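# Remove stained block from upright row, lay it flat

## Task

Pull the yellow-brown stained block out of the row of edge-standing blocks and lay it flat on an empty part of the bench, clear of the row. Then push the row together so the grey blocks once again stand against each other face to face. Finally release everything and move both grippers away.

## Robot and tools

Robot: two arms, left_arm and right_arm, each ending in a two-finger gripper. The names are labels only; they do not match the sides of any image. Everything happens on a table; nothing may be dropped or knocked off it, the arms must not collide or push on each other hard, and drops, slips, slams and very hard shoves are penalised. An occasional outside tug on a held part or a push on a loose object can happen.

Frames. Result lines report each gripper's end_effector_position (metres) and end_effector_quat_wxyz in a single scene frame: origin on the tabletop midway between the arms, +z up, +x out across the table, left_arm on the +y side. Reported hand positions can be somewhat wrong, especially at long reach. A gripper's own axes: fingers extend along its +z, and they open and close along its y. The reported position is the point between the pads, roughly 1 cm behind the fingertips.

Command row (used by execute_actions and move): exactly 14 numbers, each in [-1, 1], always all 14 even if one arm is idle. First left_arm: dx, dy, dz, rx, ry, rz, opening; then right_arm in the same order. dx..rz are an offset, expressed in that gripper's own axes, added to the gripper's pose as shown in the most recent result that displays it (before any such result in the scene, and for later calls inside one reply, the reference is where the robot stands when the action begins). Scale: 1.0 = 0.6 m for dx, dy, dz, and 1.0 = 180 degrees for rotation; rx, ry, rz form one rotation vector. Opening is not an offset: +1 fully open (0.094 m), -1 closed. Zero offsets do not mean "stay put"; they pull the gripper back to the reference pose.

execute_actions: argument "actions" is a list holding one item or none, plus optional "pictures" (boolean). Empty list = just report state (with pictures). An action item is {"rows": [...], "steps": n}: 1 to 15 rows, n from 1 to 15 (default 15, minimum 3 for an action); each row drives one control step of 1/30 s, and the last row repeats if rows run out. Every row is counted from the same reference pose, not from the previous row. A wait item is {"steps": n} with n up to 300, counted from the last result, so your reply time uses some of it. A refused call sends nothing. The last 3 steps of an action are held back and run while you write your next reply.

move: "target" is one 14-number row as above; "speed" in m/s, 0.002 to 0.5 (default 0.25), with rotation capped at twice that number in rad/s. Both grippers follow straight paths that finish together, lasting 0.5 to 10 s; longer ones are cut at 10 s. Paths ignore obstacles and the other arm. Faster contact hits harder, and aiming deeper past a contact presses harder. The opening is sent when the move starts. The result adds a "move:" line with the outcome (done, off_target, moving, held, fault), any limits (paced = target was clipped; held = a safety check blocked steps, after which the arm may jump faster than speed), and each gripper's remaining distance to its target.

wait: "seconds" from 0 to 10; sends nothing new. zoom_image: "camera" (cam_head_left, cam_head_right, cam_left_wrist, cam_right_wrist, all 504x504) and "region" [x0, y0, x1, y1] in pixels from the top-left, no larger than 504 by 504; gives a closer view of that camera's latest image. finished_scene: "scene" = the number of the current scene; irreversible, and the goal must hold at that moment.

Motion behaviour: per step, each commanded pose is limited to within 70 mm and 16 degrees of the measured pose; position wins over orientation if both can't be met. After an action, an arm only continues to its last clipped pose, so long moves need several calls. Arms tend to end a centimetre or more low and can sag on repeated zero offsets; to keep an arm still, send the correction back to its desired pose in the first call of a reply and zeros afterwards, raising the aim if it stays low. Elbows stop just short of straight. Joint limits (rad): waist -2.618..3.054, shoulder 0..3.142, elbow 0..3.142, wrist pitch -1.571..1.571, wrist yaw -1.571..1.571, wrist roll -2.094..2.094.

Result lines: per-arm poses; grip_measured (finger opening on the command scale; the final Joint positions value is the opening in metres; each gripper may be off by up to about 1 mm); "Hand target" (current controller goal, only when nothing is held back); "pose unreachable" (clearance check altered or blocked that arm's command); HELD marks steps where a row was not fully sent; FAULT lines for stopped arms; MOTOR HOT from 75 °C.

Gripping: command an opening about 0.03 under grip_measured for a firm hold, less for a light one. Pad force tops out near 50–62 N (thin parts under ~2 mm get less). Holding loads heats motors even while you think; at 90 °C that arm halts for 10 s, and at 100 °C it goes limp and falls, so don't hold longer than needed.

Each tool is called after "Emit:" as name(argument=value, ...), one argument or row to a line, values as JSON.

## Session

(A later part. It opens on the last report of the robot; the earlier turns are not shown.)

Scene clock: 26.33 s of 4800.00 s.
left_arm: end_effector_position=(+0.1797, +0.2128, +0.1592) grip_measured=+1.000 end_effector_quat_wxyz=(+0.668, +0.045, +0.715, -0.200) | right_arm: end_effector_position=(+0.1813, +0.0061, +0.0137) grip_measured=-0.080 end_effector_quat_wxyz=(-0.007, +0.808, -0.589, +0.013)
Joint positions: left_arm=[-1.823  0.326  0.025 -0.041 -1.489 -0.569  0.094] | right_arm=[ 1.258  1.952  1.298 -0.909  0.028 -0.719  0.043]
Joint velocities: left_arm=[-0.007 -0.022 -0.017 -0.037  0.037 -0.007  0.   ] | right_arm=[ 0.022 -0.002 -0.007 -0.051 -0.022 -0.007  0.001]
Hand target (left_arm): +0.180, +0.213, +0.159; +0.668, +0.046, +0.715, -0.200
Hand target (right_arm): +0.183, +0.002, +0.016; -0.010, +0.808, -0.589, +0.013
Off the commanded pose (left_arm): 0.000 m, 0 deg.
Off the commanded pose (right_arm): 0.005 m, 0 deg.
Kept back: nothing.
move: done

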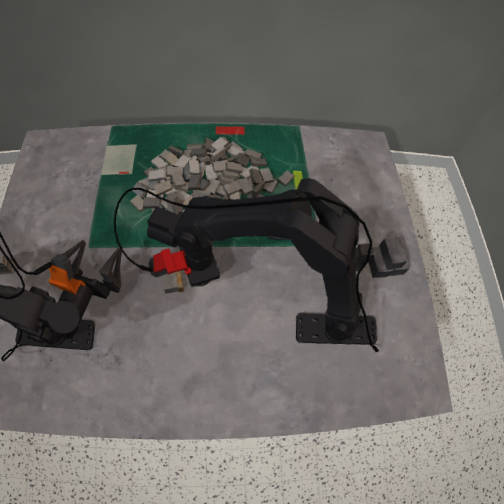

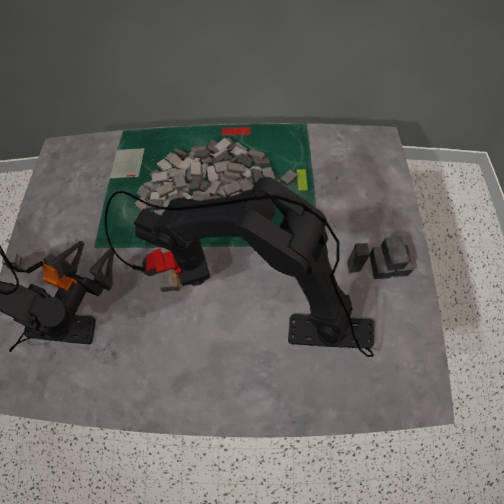

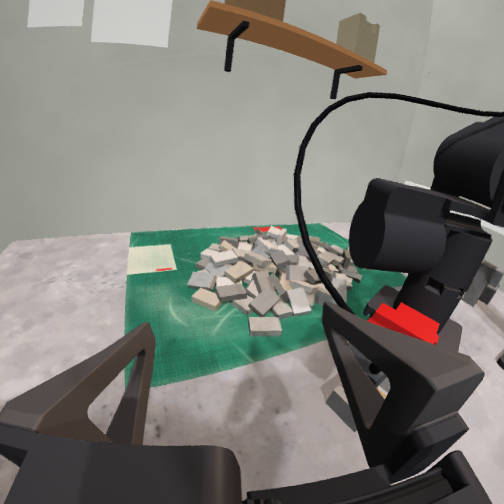

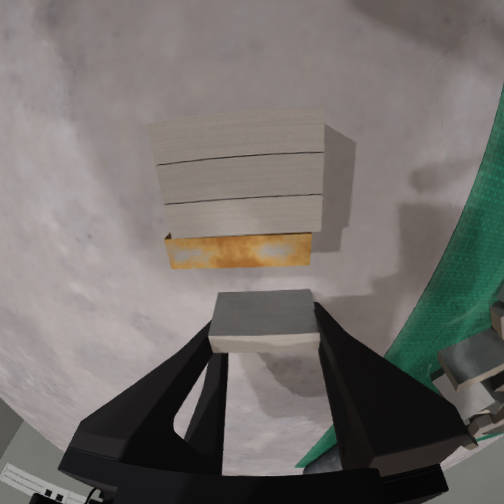

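Emit:
move(
  target=[0,0,0,0,0,0,1,0.04,0,-0.002,0,0,0,-0.12],
  speed=0.05,
)

Emit:
move(
  target=[0,0,0,0,0,0,1,0,0,0,0,0,0,0.35],
)

Emit:
move(
  target=[0,0,0,0,0,0,1,0,0,-0.07,0,0,0,0.35],
  speed=0.1,
)

Emit:
move(
  target=[0,0,0,0,0,0,1,-0.075,0.004,0,0,0,0,0.35],
  speed=0.1,
)

Emit:
move(
  target=[0,0,0,0,0,0,1,0,0,0.078,0,0,0,0.35],
  speed=0.06,
)

Scene clock: 27.37 s of 4800.00 s.
left_arm: end_effector_position=(+0.1797, +0.2128, +0.1593) grip_measured=+1.000 end_effector_quat_wxyz=(+0.668, +0.045, +0.715, -0.201) | right_arm: end_effector_position=(+0.1879, -0.0107, +0.0134) grip_measured=-0.080 end_effector_quat_wxyz=(-0.006, +0.808, -0.589, +0.012)
Joint positions: left_arm=[-1.823  0.326  0.025 -0.039 -1.489 -0.569  0.094] | right_arm=[ 1.219  1.91   1.237 -0.891  0.025 -0.759  0.043]
Joint velocities: left_arm=[ 0.007  0.032  0.007  0.037 -0.007 -0.022  0.   ] | right_arm=[-0.012  0.007  0.002 -0.037  0.007 -0.037 -0.   ]
Hand target (left_arm): +0.180, +0.213, +0.159; +0.668, +0.045, +0.715, -0.200
Hand target (right_arm): +0.189, -0.017, +0.015; -0.006, +0.808, -0.589, +0.013
Off the commanded pose (left_arm): 0.000 m, 0 deg.
Off the commanded pose (right_arm): 0.006 m, 0 deg.
Kept back: nothing.
move: done

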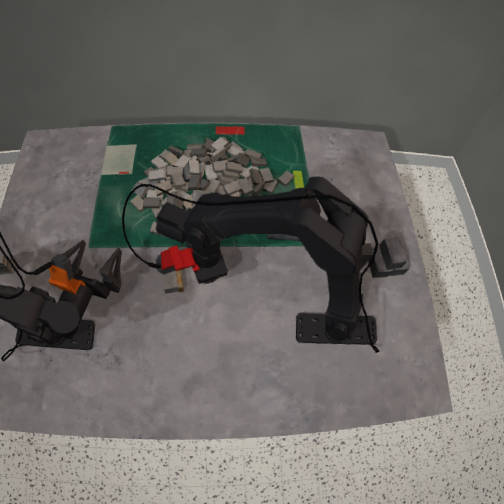

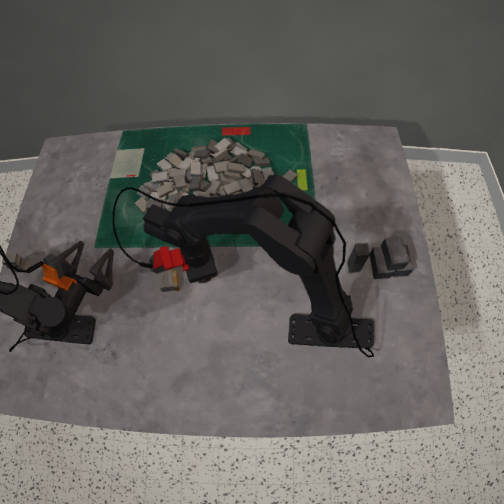

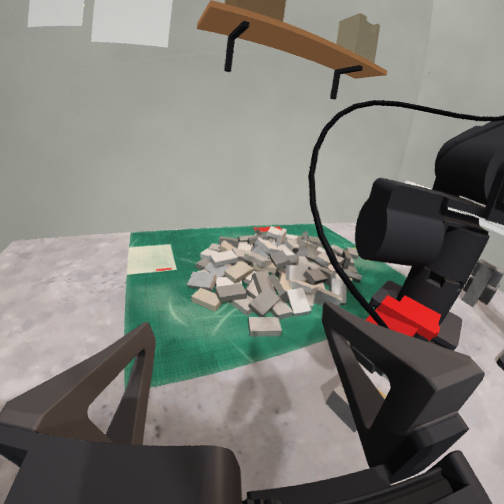

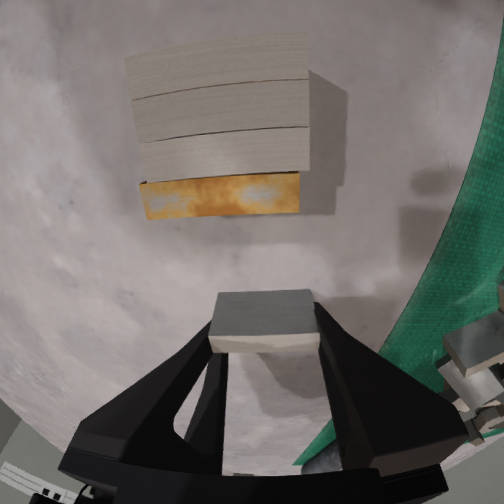

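Scene clock: 27.87 s of 4800.00 s.
left_arm: end_effector_position=(+0.1797, +0.2127, +0.1594) grip_measured=+1.000 end_effector_quat_wxyz=(+0.668, +0.044, +0.715, -0.201) | right_arm: end_effector_position=(+0.1879, -0.0107, +0.0134) grip_measured=+0.348 end_effector_quat_wxyz=(-0.006, +0.808, -0.589, +0.012)
Joint positions: left_arm=[-1.823  0.326  0.025 -0.038 -1.489 -0.569  0.094] | right_arm=[ 1.219  1.91   1.237 -0.891  0.025 -0.759  0.063]
Joint velocities: left_arm=[-0.017 -0.017  0.007  0.051 -0.066 -0.081  0.   ] | right_arm=[ 0.002 -0.012  0.017 -0.066  0.051  0.095  0.   ]
Hand target (left_arm): +0.180, +0.213, +0.159; +0.668, +0.045, +0.715, -0.201
Hand target (right_arm): +0.188, -0.011, +0.013; -0.006, +0.808, -0.589, +0.012
Off the commanded pose (left_arm): 0.000 m, 0 deg.
Off the commanded pose (right_arm): 0.000 m, 0 deg.
Kept back: nothing.
move: done

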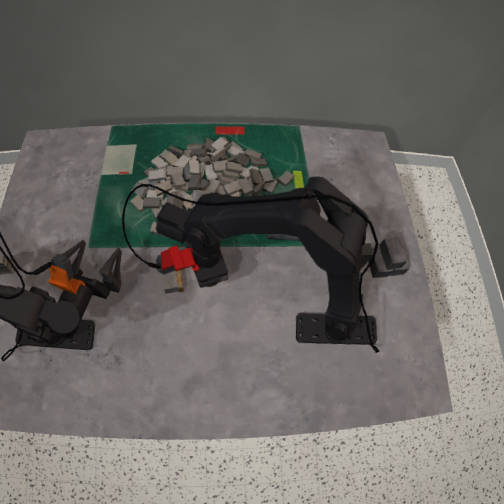

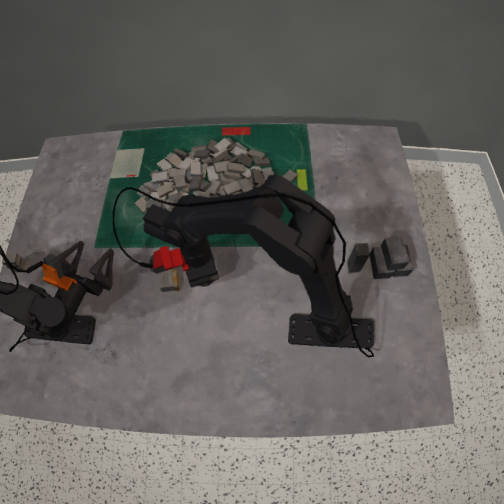

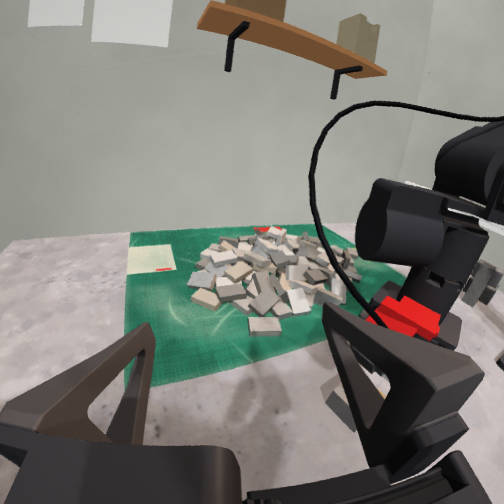

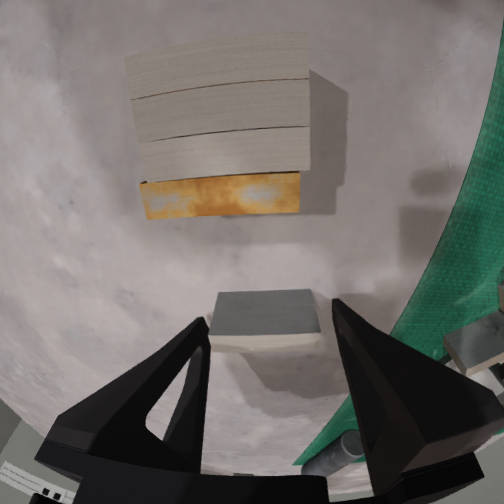

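Scene clock: 28.90 s of 4800.00 s.
left_arm: end_effector_position=(+0.1797, +0.2127, +0.1595) grip_measured=+1.000 end_effector_quat_wxyz=(+0.668, +0.044, +0.715, -0.201) | right_arm: end_effector_position=(+0.1861, -0.0144, +0.0454) grip_measured=+0.348 end_effector_quat_wxyz=(+0.004, +0.808, -0.589, +0.014)
Joint positions: left_arm=[-1.823  0.326  0.025 -0.037 -1.489 -0.569  0.094] | right_arm=[ 1.219  1.868  1.317 -1.032  0.025 -0.759  0.063]
Joint velocities: left_arm=[-0.007 -0.007 -0.002  0.095 -0.022 -0.051  0.   ] | right_arm=[-0.012  0.002 -0.017 -0.037  0.051 -0.051 -0.   ]
Hand target (left_arm): +0.180, +0.213, +0.159; +0.668, +0.044, +0.715, -0.201
Hand target (right_arm): +0.187, -0.011, +0.055; -0.006, +0.808, -0.589, +0.012
Off the commanded pose (left_arm): 0.000 m, 0 deg.
Off the commanded pose (right_arm): 0.011 m, 1 deg.
Kept back: nothing.
move: off_target (right_arm)

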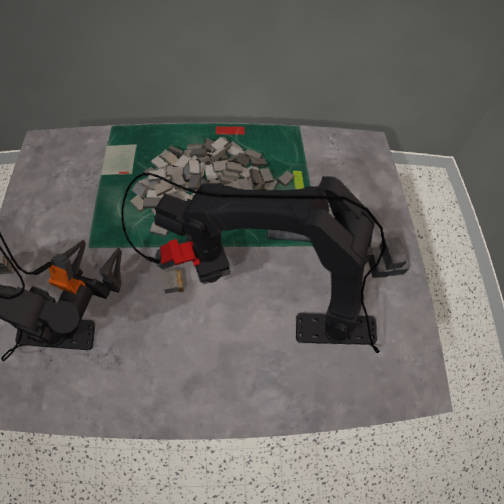

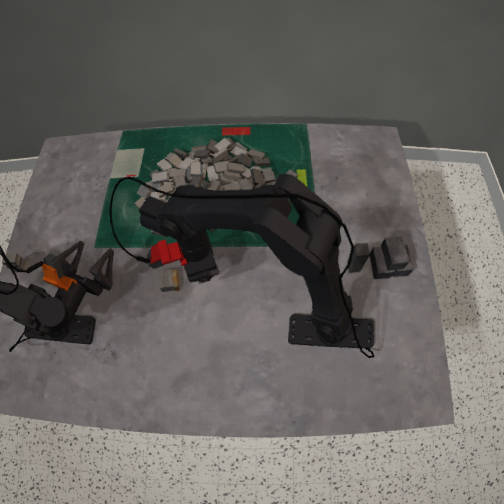

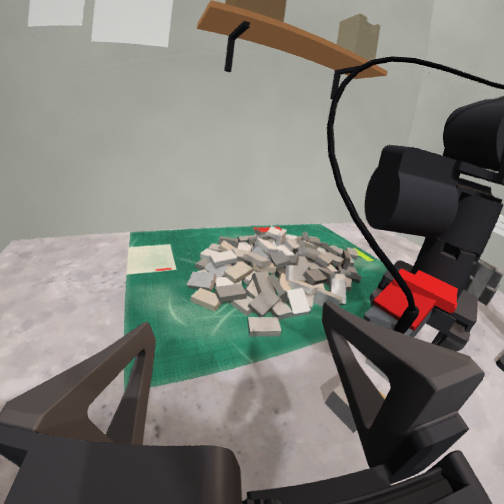

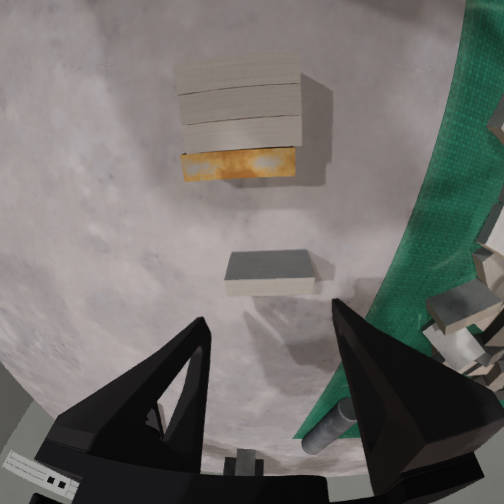

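Scene clock: 29.83 s of 4800.00 s.
left_arm: end_effector_position=(+0.1797, +0.2127, +0.1597) grip_measured=+1.000 end_effector_quat_wxyz=(+0.668, +0.043, +0.715, -0.202) | right_arm: end_effector_position=(+0.1702, +0.0243, +0.0437) grip_measured=+0.348 end_effector_quat_wxyz=(-0.000, +0.809, -0.587, +0.013)
Joint positions: left_arm=[-1.823  0.326  0.025 -0.035 -1.489 -0.569  0.094] | right_arm=[ 1.305  1.97   1.45  -1.057  0.026 -0.677  0.063]
Joint velocities: left_arm=[ 0.002 -0.017  0.017 -0.022 -0.051  0.066  0.   ] | right_arm=[ 0.007 -0.012  0.012  0.037  0.066 -0.066 -0.001]
Hand target (left_arm): +0.180, +0.213, +0.160; +0.668, +0.044, +0.715, -0.202
Hand target (right_arm): +0.170, +0.028, +0.045; +0.003, +0.808, -0.589, +0.014
Off the commanded pose (left_arm): 0.000 m, 0 deg.
Off the commanded pose (right_arm): 0.003 m, 1 deg.
Kept back: nothing.
move: done

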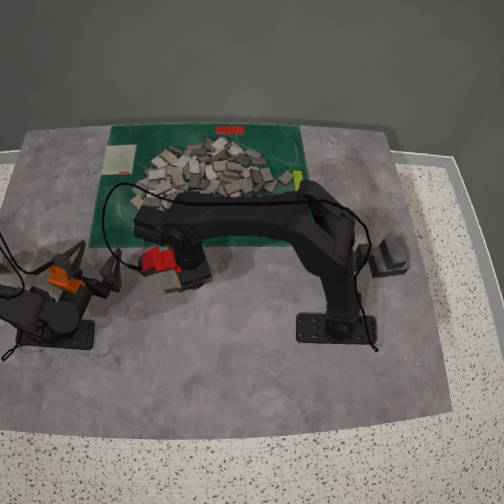

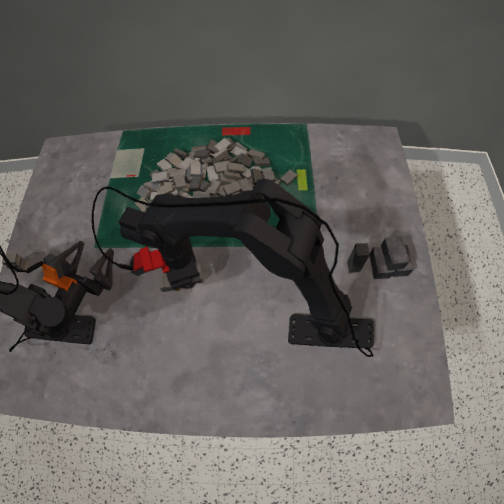

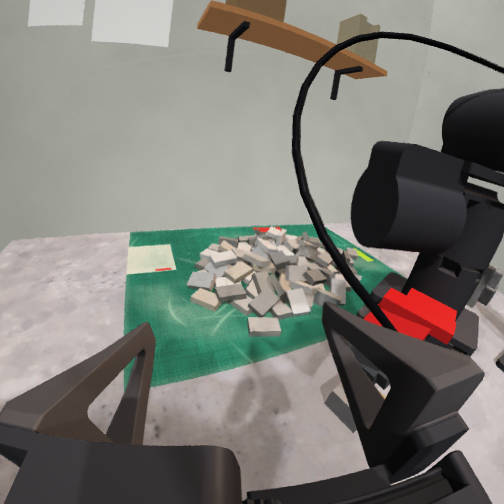

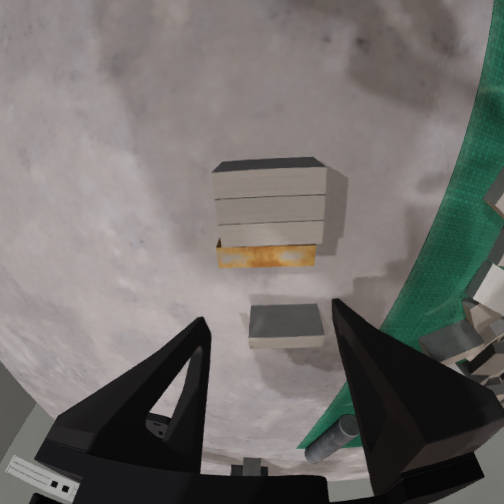

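Scene clock: 30.87 s of 4800.00 s.
left_arm: end_effector_position=(+0.1797, +0.2126, +0.1598) grip_measured=+1.000 end_effector_quat_wxyz=(+0.668, +0.043, +0.715, -0.202) | right_arm: end_effector_position=(+0.1703, +0.0244, +0.0087) grip_measured=+0.348 end_effector_quat_wxyz=(-0.002, +0.809, -0.587, +0.013)
Joint positions: left_arm=[-1.823  0.326  0.025 -0.034 -1.489 -0.569  0.094] | right_arm=[ 1.305  2.012  1.363 -0.924  0.026 -0.677  0.063]
Joint velocities: left_arm=[-0.007  0.002 -0.002  0.007 -0.051  0.007  0.   ] | right_arm=[ 0.007 -0.017 -0.007  0.007 -0.051 -0.081 -0.001]
Hand target (left_arm): +0.180, +0.213, +0.160; +0.668, +0.043, +0.715, -0.202
Hand target (right_arm): +0.170, +0.023, -0.003; +0.000, +0.809, -0.587, +0.013
Off the commanded pose (left_arm): 0.000 m, 0 deg.
Off the commanded pose (right_arm): 0.012 m, 0 deg.
Kept back: nothing.
move: off_target (right_arm)

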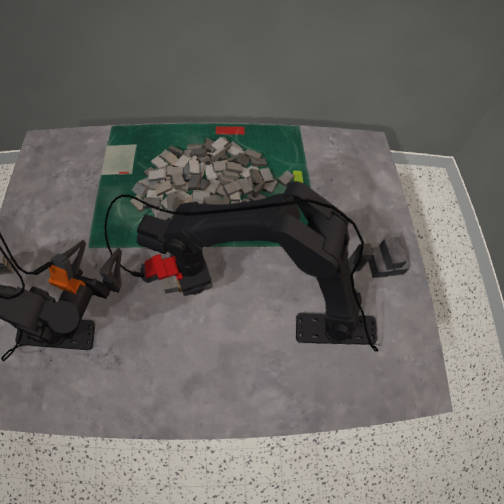

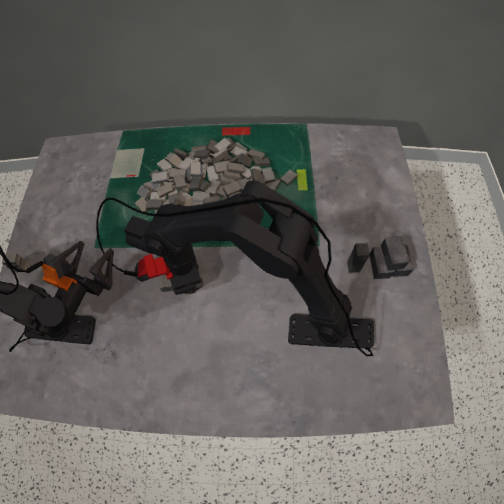

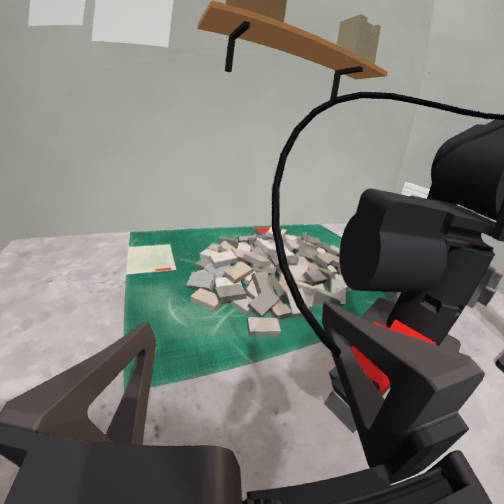

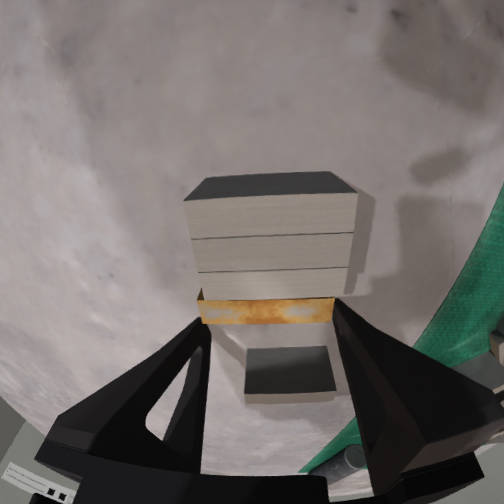

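Emit:
move(
  target=[0,0,0,0,0,0,1,-0.03,0,-0.016,0,0,0,0.25],
  speed=0.04,
)

Scene clock: 32.80 s of 4800.00 s.
left_arm: end_effector_position=(+0.1797, +0.2126, +0.1599) grip_measured=+1.000 end_effector_quat_wxyz=(+0.667, +0.042, +0.715, -0.203) | right_arm: end_effector_position=(+0.1655, +0.0382, +0.0176) grip_measured=+0.252 end_effector_quat_wxyz=(-0.006, +0.810, -0.587, +0.010)
Joint positions: left_arm=[-1.823  0.326  0.025 -0.033 -1.489 -0.569  0.094] | right_arm=[ 1.328  2.032  1.431 -0.965  0.023 -0.655  0.059]
Joint velocities: left_arm=[-0.017 -0.002 -0.012  0.007  0.022  0.007  0.   ] | right_arm=[ 0.007 -0.002  0.022 -0.095  0.037 -0.051  0.   ]
Hand target (left_arm): +0.180, +0.213, +0.160; +0.668, +0.043, +0.715, -0.202
Hand target (right_arm): +0.164, +0.042, +0.018; -0.003, +0.809, -0.587, +0.013
Off the commanded pose (left_arm): 0.000 m, 0 deg.
Off the commanded pose (right_arm): 0.004 m, 0 deg.
Kept back: nothing.
move: done

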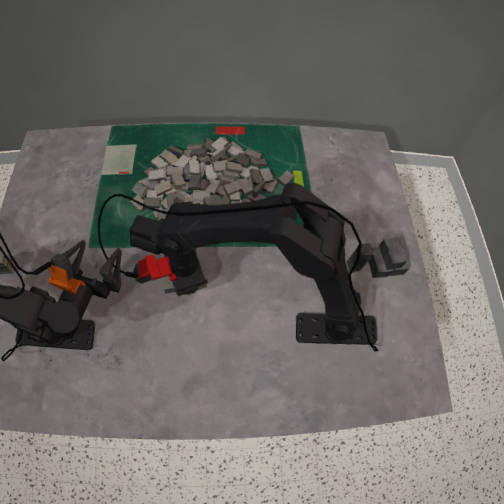

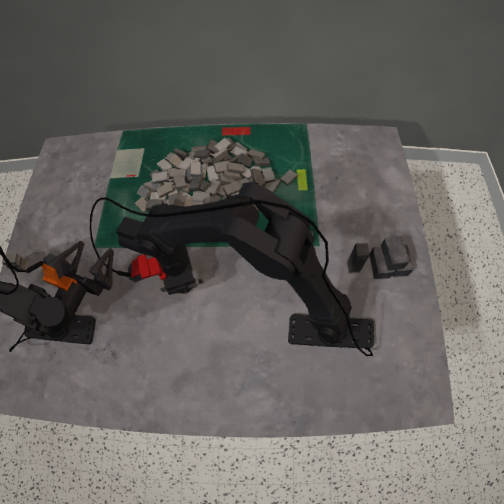

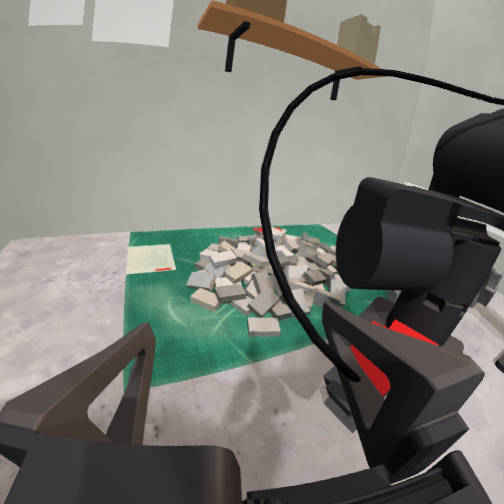

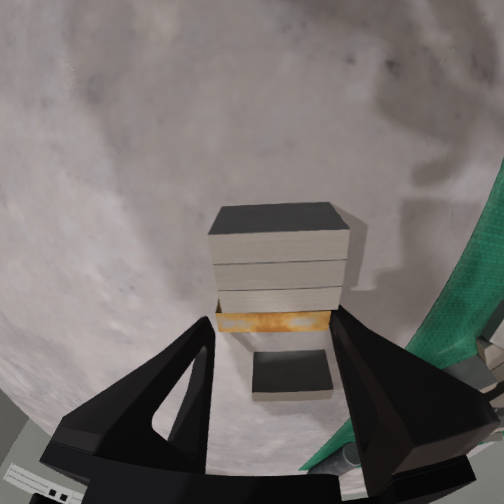

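Emit:
move(
  target=[0,0,0,0,0,0,1,-0.015,-0.003,0.002,0,0,0,0.25],
  speed=0.04,
)

Emit:
move(
  target=[0,0,0,0,0,0,1,0,0,0,0,0,0,-0.13],
)

Emit:
move(
  target=[0,0,0,0,0,0,1,0.015,0,-0.1,0,0,0,-0.13],
  speed=0.08,
)

Scene clock: 33.77 s of 4800.00 s.
left_arm: end_effector_position=(+0.1796, +0.2125, +0.1600) grip_measured=+1.000 end_effector_quat_wxyz=(+0.667, +0.042, +0.715, -0.203) | right_arm: end_effector_position=(+0.1663, +0.0406, +0.0156) grip_measured=+0.252 end_effector_quat_wxyz=(-0.004, +0.809, -0.588, +0.011)
Joint positions: left_arm=[-1.823  0.326  0.025 -0.031 -1.489 -0.569  0.094] | right_arm=[ 1.328  2.047  1.446 -0.968  0.023 -0.652  0.059]
Joint velocities: left_arm=[ 0.002 -0.032 -0.007  0.051 -0.066 -0.037  0.   ] | right_arm=[ 0.002  0.002 -0.002  0.007 -0.066  0.037  0.   ]
Hand target (left_arm): +0.180, +0.213, +0.160; +0.667, +0.042, +0.715, -0.203
Hand target (right_arm): +0.164, +0.047, +0.016; -0.006, +0.810, -0.587, +0.010
Off the commanded pose (left_arm): 0.000 m, 0 deg.
Off the commanded pose (right_arm): 0.007 m, 0 deg.
Kept back: nothing.
move: done

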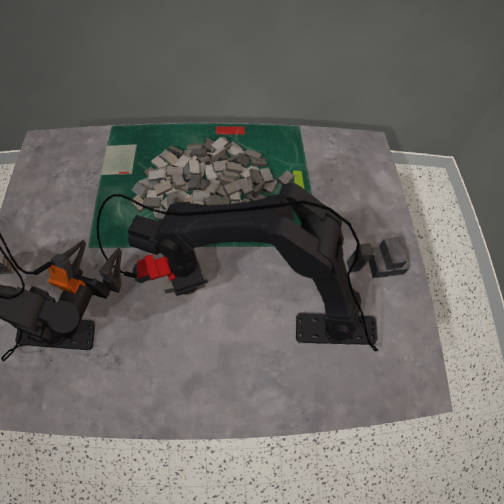

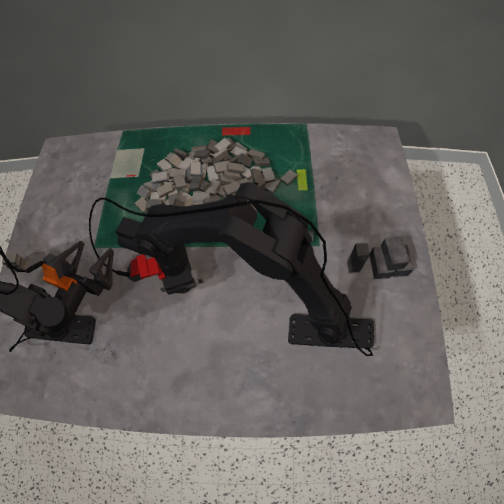

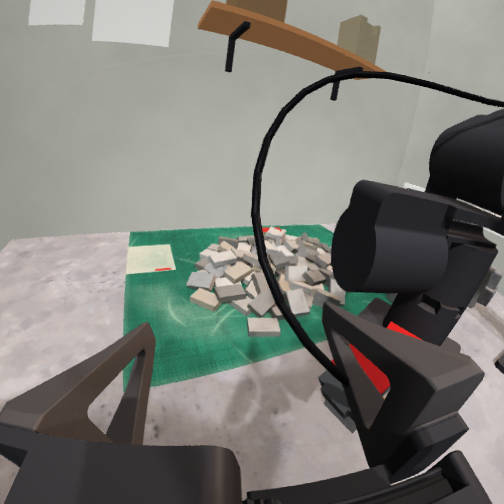

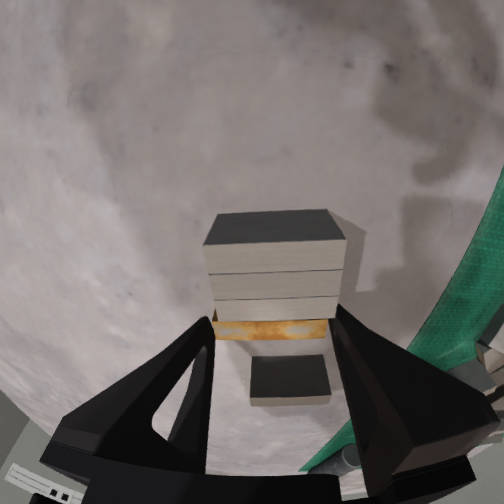

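Scene clock: 34.27 s of 4800.00 s.
left_arm: end_effector_position=(+0.1796, +0.2125, +0.1601) grip_measured=+1.000 end_effector_quat_wxyz=(+0.667, +0.041, +0.715, -0.204) | right_arm: end_effector_position=(+0.1667, +0.0407, +0.0156) grip_measured=-0.111 end_effector_quat_wxyz=(-0.005, +0.809, -0.588, +0.012)
Joint positions: left_arm=[-1.823  0.326  0.025 -0.03  -1.489 -0.569  0.094] | right_arm=[ 1.328  2.047  1.446 -0.967  0.025 -0.652  0.042]
Joint velocities: left_arm=[-0.002  0.012  0.002 -0.051  0.022 -0.051  0.   ] | right_arm=[-0.007 -0.012  0.007 -0.007  0.081  0.007  0.001]
Hand target (left_arm): +0.180, +0.213, +0.160; +0.667, +0.042, +0.715, -0.203
Hand target (right_arm): +0.166, +0.041, +0.016; -0.004, +0.809, -0.588, +0.011
Off the commanded pose (left_arm): 0.000 m, 0 deg.
Off the commanded pose (right_arm): 0.000 m, 0 deg.
Kept back: nothing.
move: done

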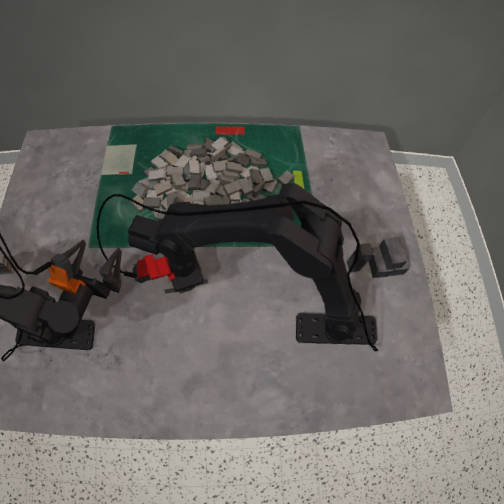

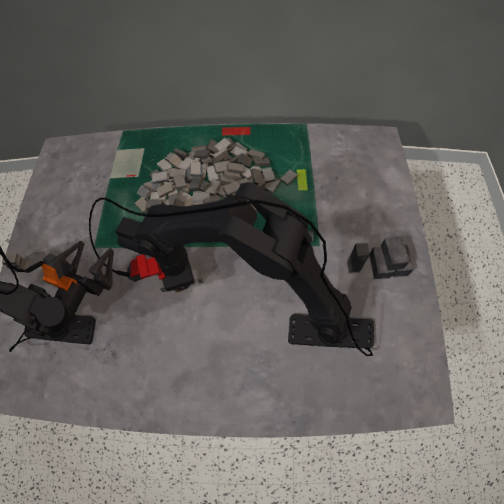

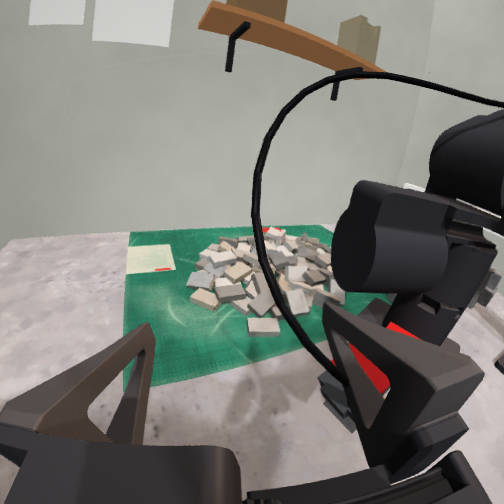

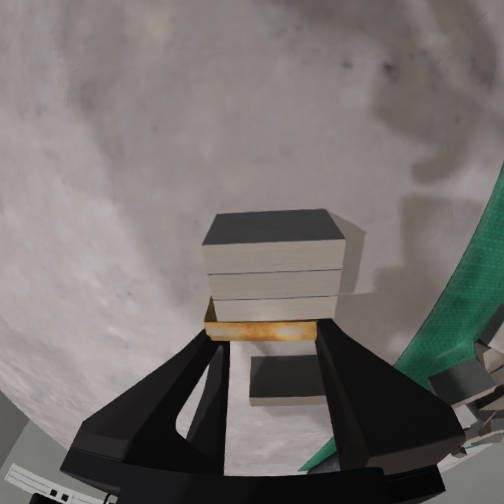

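Scene clock: 35.57 s of 4800.00 s.
left_arm: end_effector_position=(+0.1796, +0.2125, +0.1602) grip_measured=+1.000 end_effector_quat_wxyz=(+0.667, +0.041, +0.715, -0.204) | right_arm: end_effector_position=(+0.1644, +0.0283, +0.0612) grip_measured=-0.111 end_effector_quat_wxyz=(+0.011, +0.809, -0.588, +0.016)
Joint positions: left_arm=[-1.823  0.326  0.025 -0.028 -1.489 -0.569  0.094] | right_arm=[ 1.323  1.982  1.538 -1.157  0.025 -0.657  0.042]
Joint velocities: left_arm=[-0.022 -0.017 -0.007 -0.051  0.022 -0.007  0.   ] | right_arm=[ 0.002  0.007 -0.017  0.007 -0.007  0.051  0.   ]
Hand target (left_arm): +0.180, +0.213, +0.160; +0.667, +0.041, +0.715, -0.204
Hand target (right_arm): +0.169, +0.032, +0.075; -0.004, +0.809, -0.588, +0.012
Off the commanded pose (left_arm): 0.000 m, 0 deg.
Off the commanded pose (right_arm): 0.016 m, 2 deg.
Kept back: nothing.
move: off_target (right_arm)

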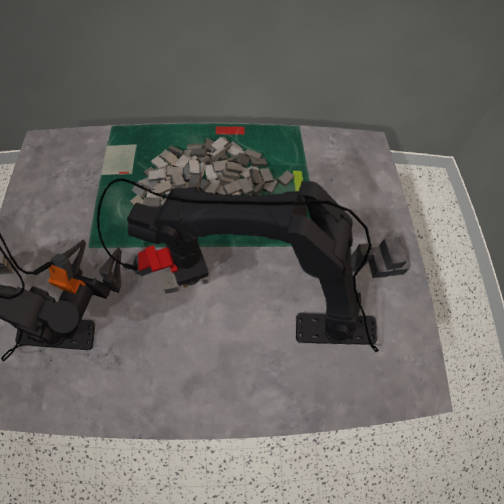

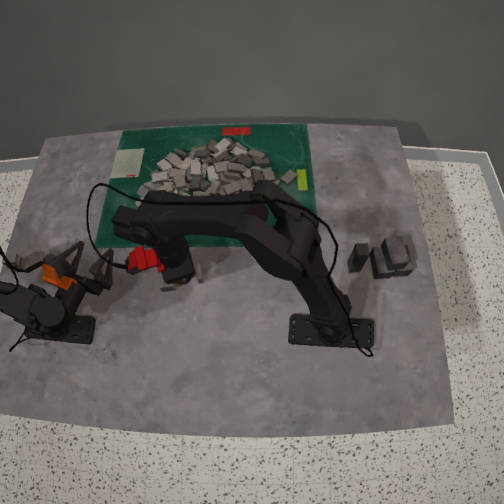

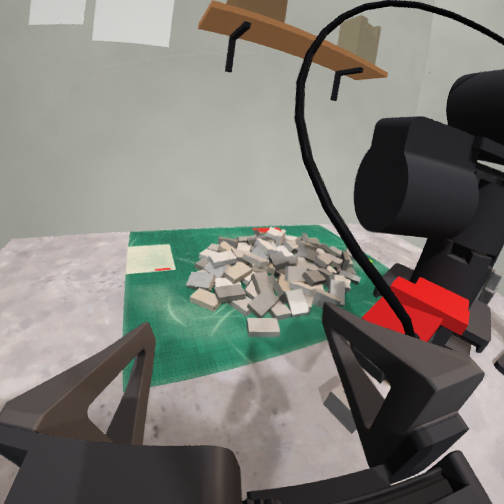

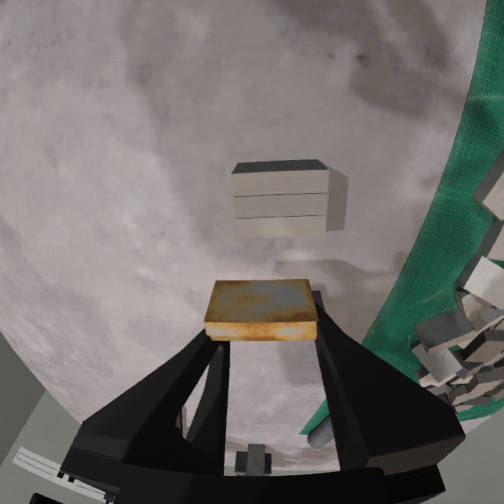

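Emit:
move(
  target=[0,0,0,0,0,0,1,0.17,0.14,-0.02,0,0,0,-0.13],
  speed=0.15,
)

Emit:
move(
  target=[0,0,0,0,0,0,1,0,0,0,0,-0.3,0,-0.13],
  speed=0.15,
)

Scene clock: 37.03 s of 4800.00 s.
left_arm: end_effector_position=(+0.1796, +0.2124, +0.1603) grip_measured=+1.000 end_effector_quat_wxyz=(+0.667, +0.040, +0.715, -0.205) | right_arm: end_effector_position=(+0.1213, -0.0922, +0.0750) grip_measured=-0.111 end_effector_quat_wxyz=(+0.014, +0.808, -0.588, +0.017)
Joint positions: left_arm=[-1.823  0.326  0.025 -0.027 -1.489 -0.569  0.094] | right_arm=[ 1.323  1.499  1.024 -1.133  0.025 -0.656  0.042]
Joint velocities: left_arm=[ 0.007  0.017 -0.002 -0.022 -0.037 -0.066  0.   ] | right_arm=[ 0.022 -0.007  0.012  0.066  0.037 -0.007  0.001]
Hand target (left_arm): +0.180, +0.212, +0.160; +0.667, +0.041, +0.715, -0.204
Hand target (right_arm): +0.118, -0.095, +0.076; +0.011, +0.809, -0.588, +0.016
Off the commanded pose (left_arm): 0.000 m, 0 deg.
Off the commanded pose (right_arm): 0.006 m, 0 deg.
Kept back: nothing.
move: done

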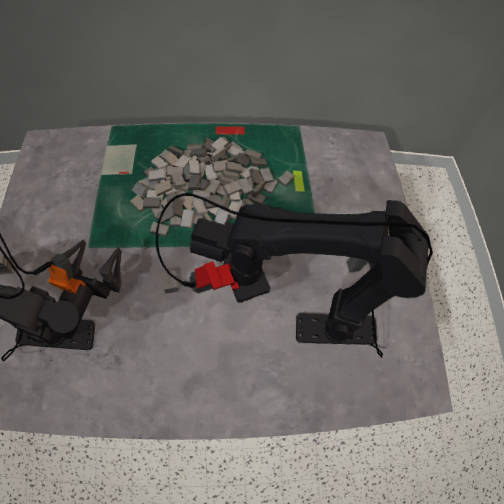

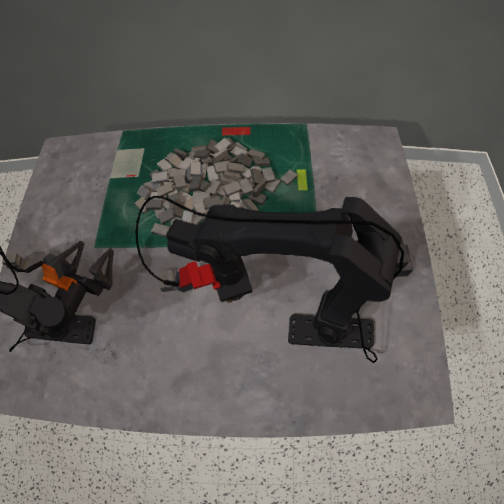

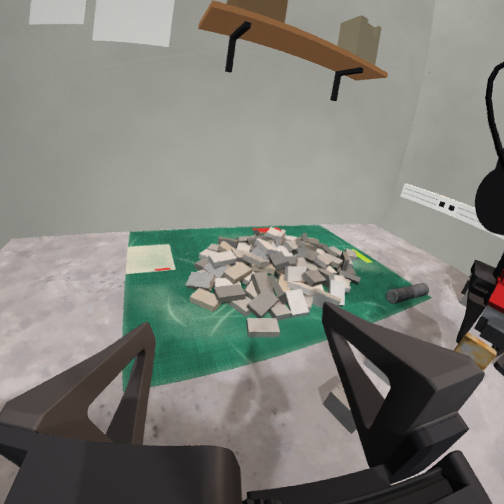

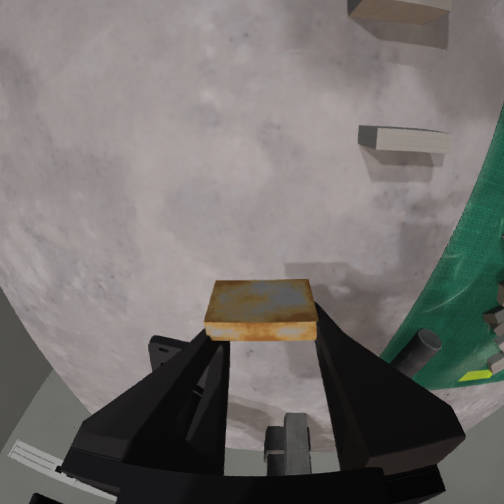

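Scene clock: 40.77 s of 4800.00 s.
left_arm: end_effector_position=(+0.1796, +0.2124, +0.1605) grip_measured=+1.000 end_effector_quat_wxyz=(+0.667, +0.040, +0.715, -0.205) | right_arm: end_effector_position=(+0.1219, -0.0929, +0.0696) grip_measured=-0.111 end_effector_quat_wxyz=(-0.234, +0.728, -0.544, -0.346)
Joint positions: left_arm=[-1.823  0.326  0.025 -0.025 -1.489 -0.569  0.094] | right_arm=[ 0.719  1.128  0.459 -0.58  -0.815 -1.094  0.042]
Joint velocities: left_arm=[ 0.002  0.007 -0.012 -0.051  0.037 -0.081  0.   ] | right_arm=[ 0.007  0.007  0.002 -0.022 -0.022  0.037 -0.001]
Hand target (left_arm): +0.180, +0.212, +0.160; +0.667, +0.040, +0.715, -0.205
Hand target (right_arm): +0.119, -0.092, +0.073; -0.245, +0.725, -0.535, -0.358
Off the commanded pose (left_arm): 0.000 m, 0 deg.
Off the commanded pose (right_arm): 0.006 m, 3 deg.
Kept back: nothing.
move: off_target (right_arm)

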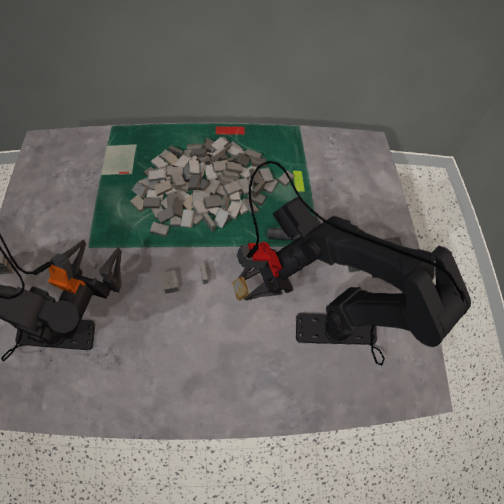

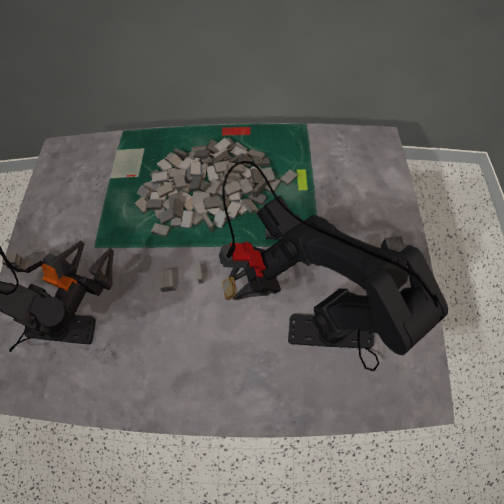

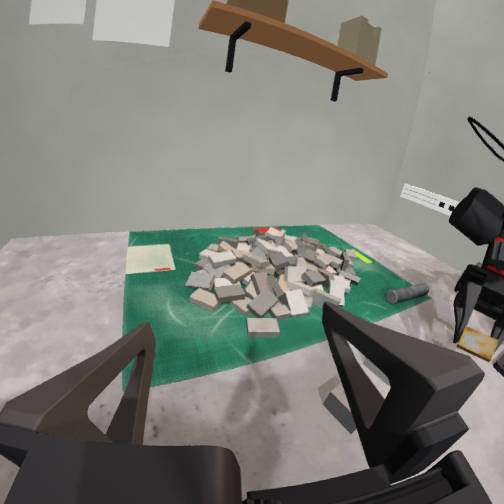

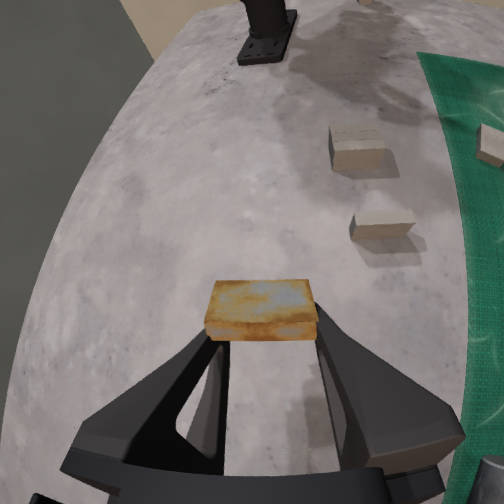

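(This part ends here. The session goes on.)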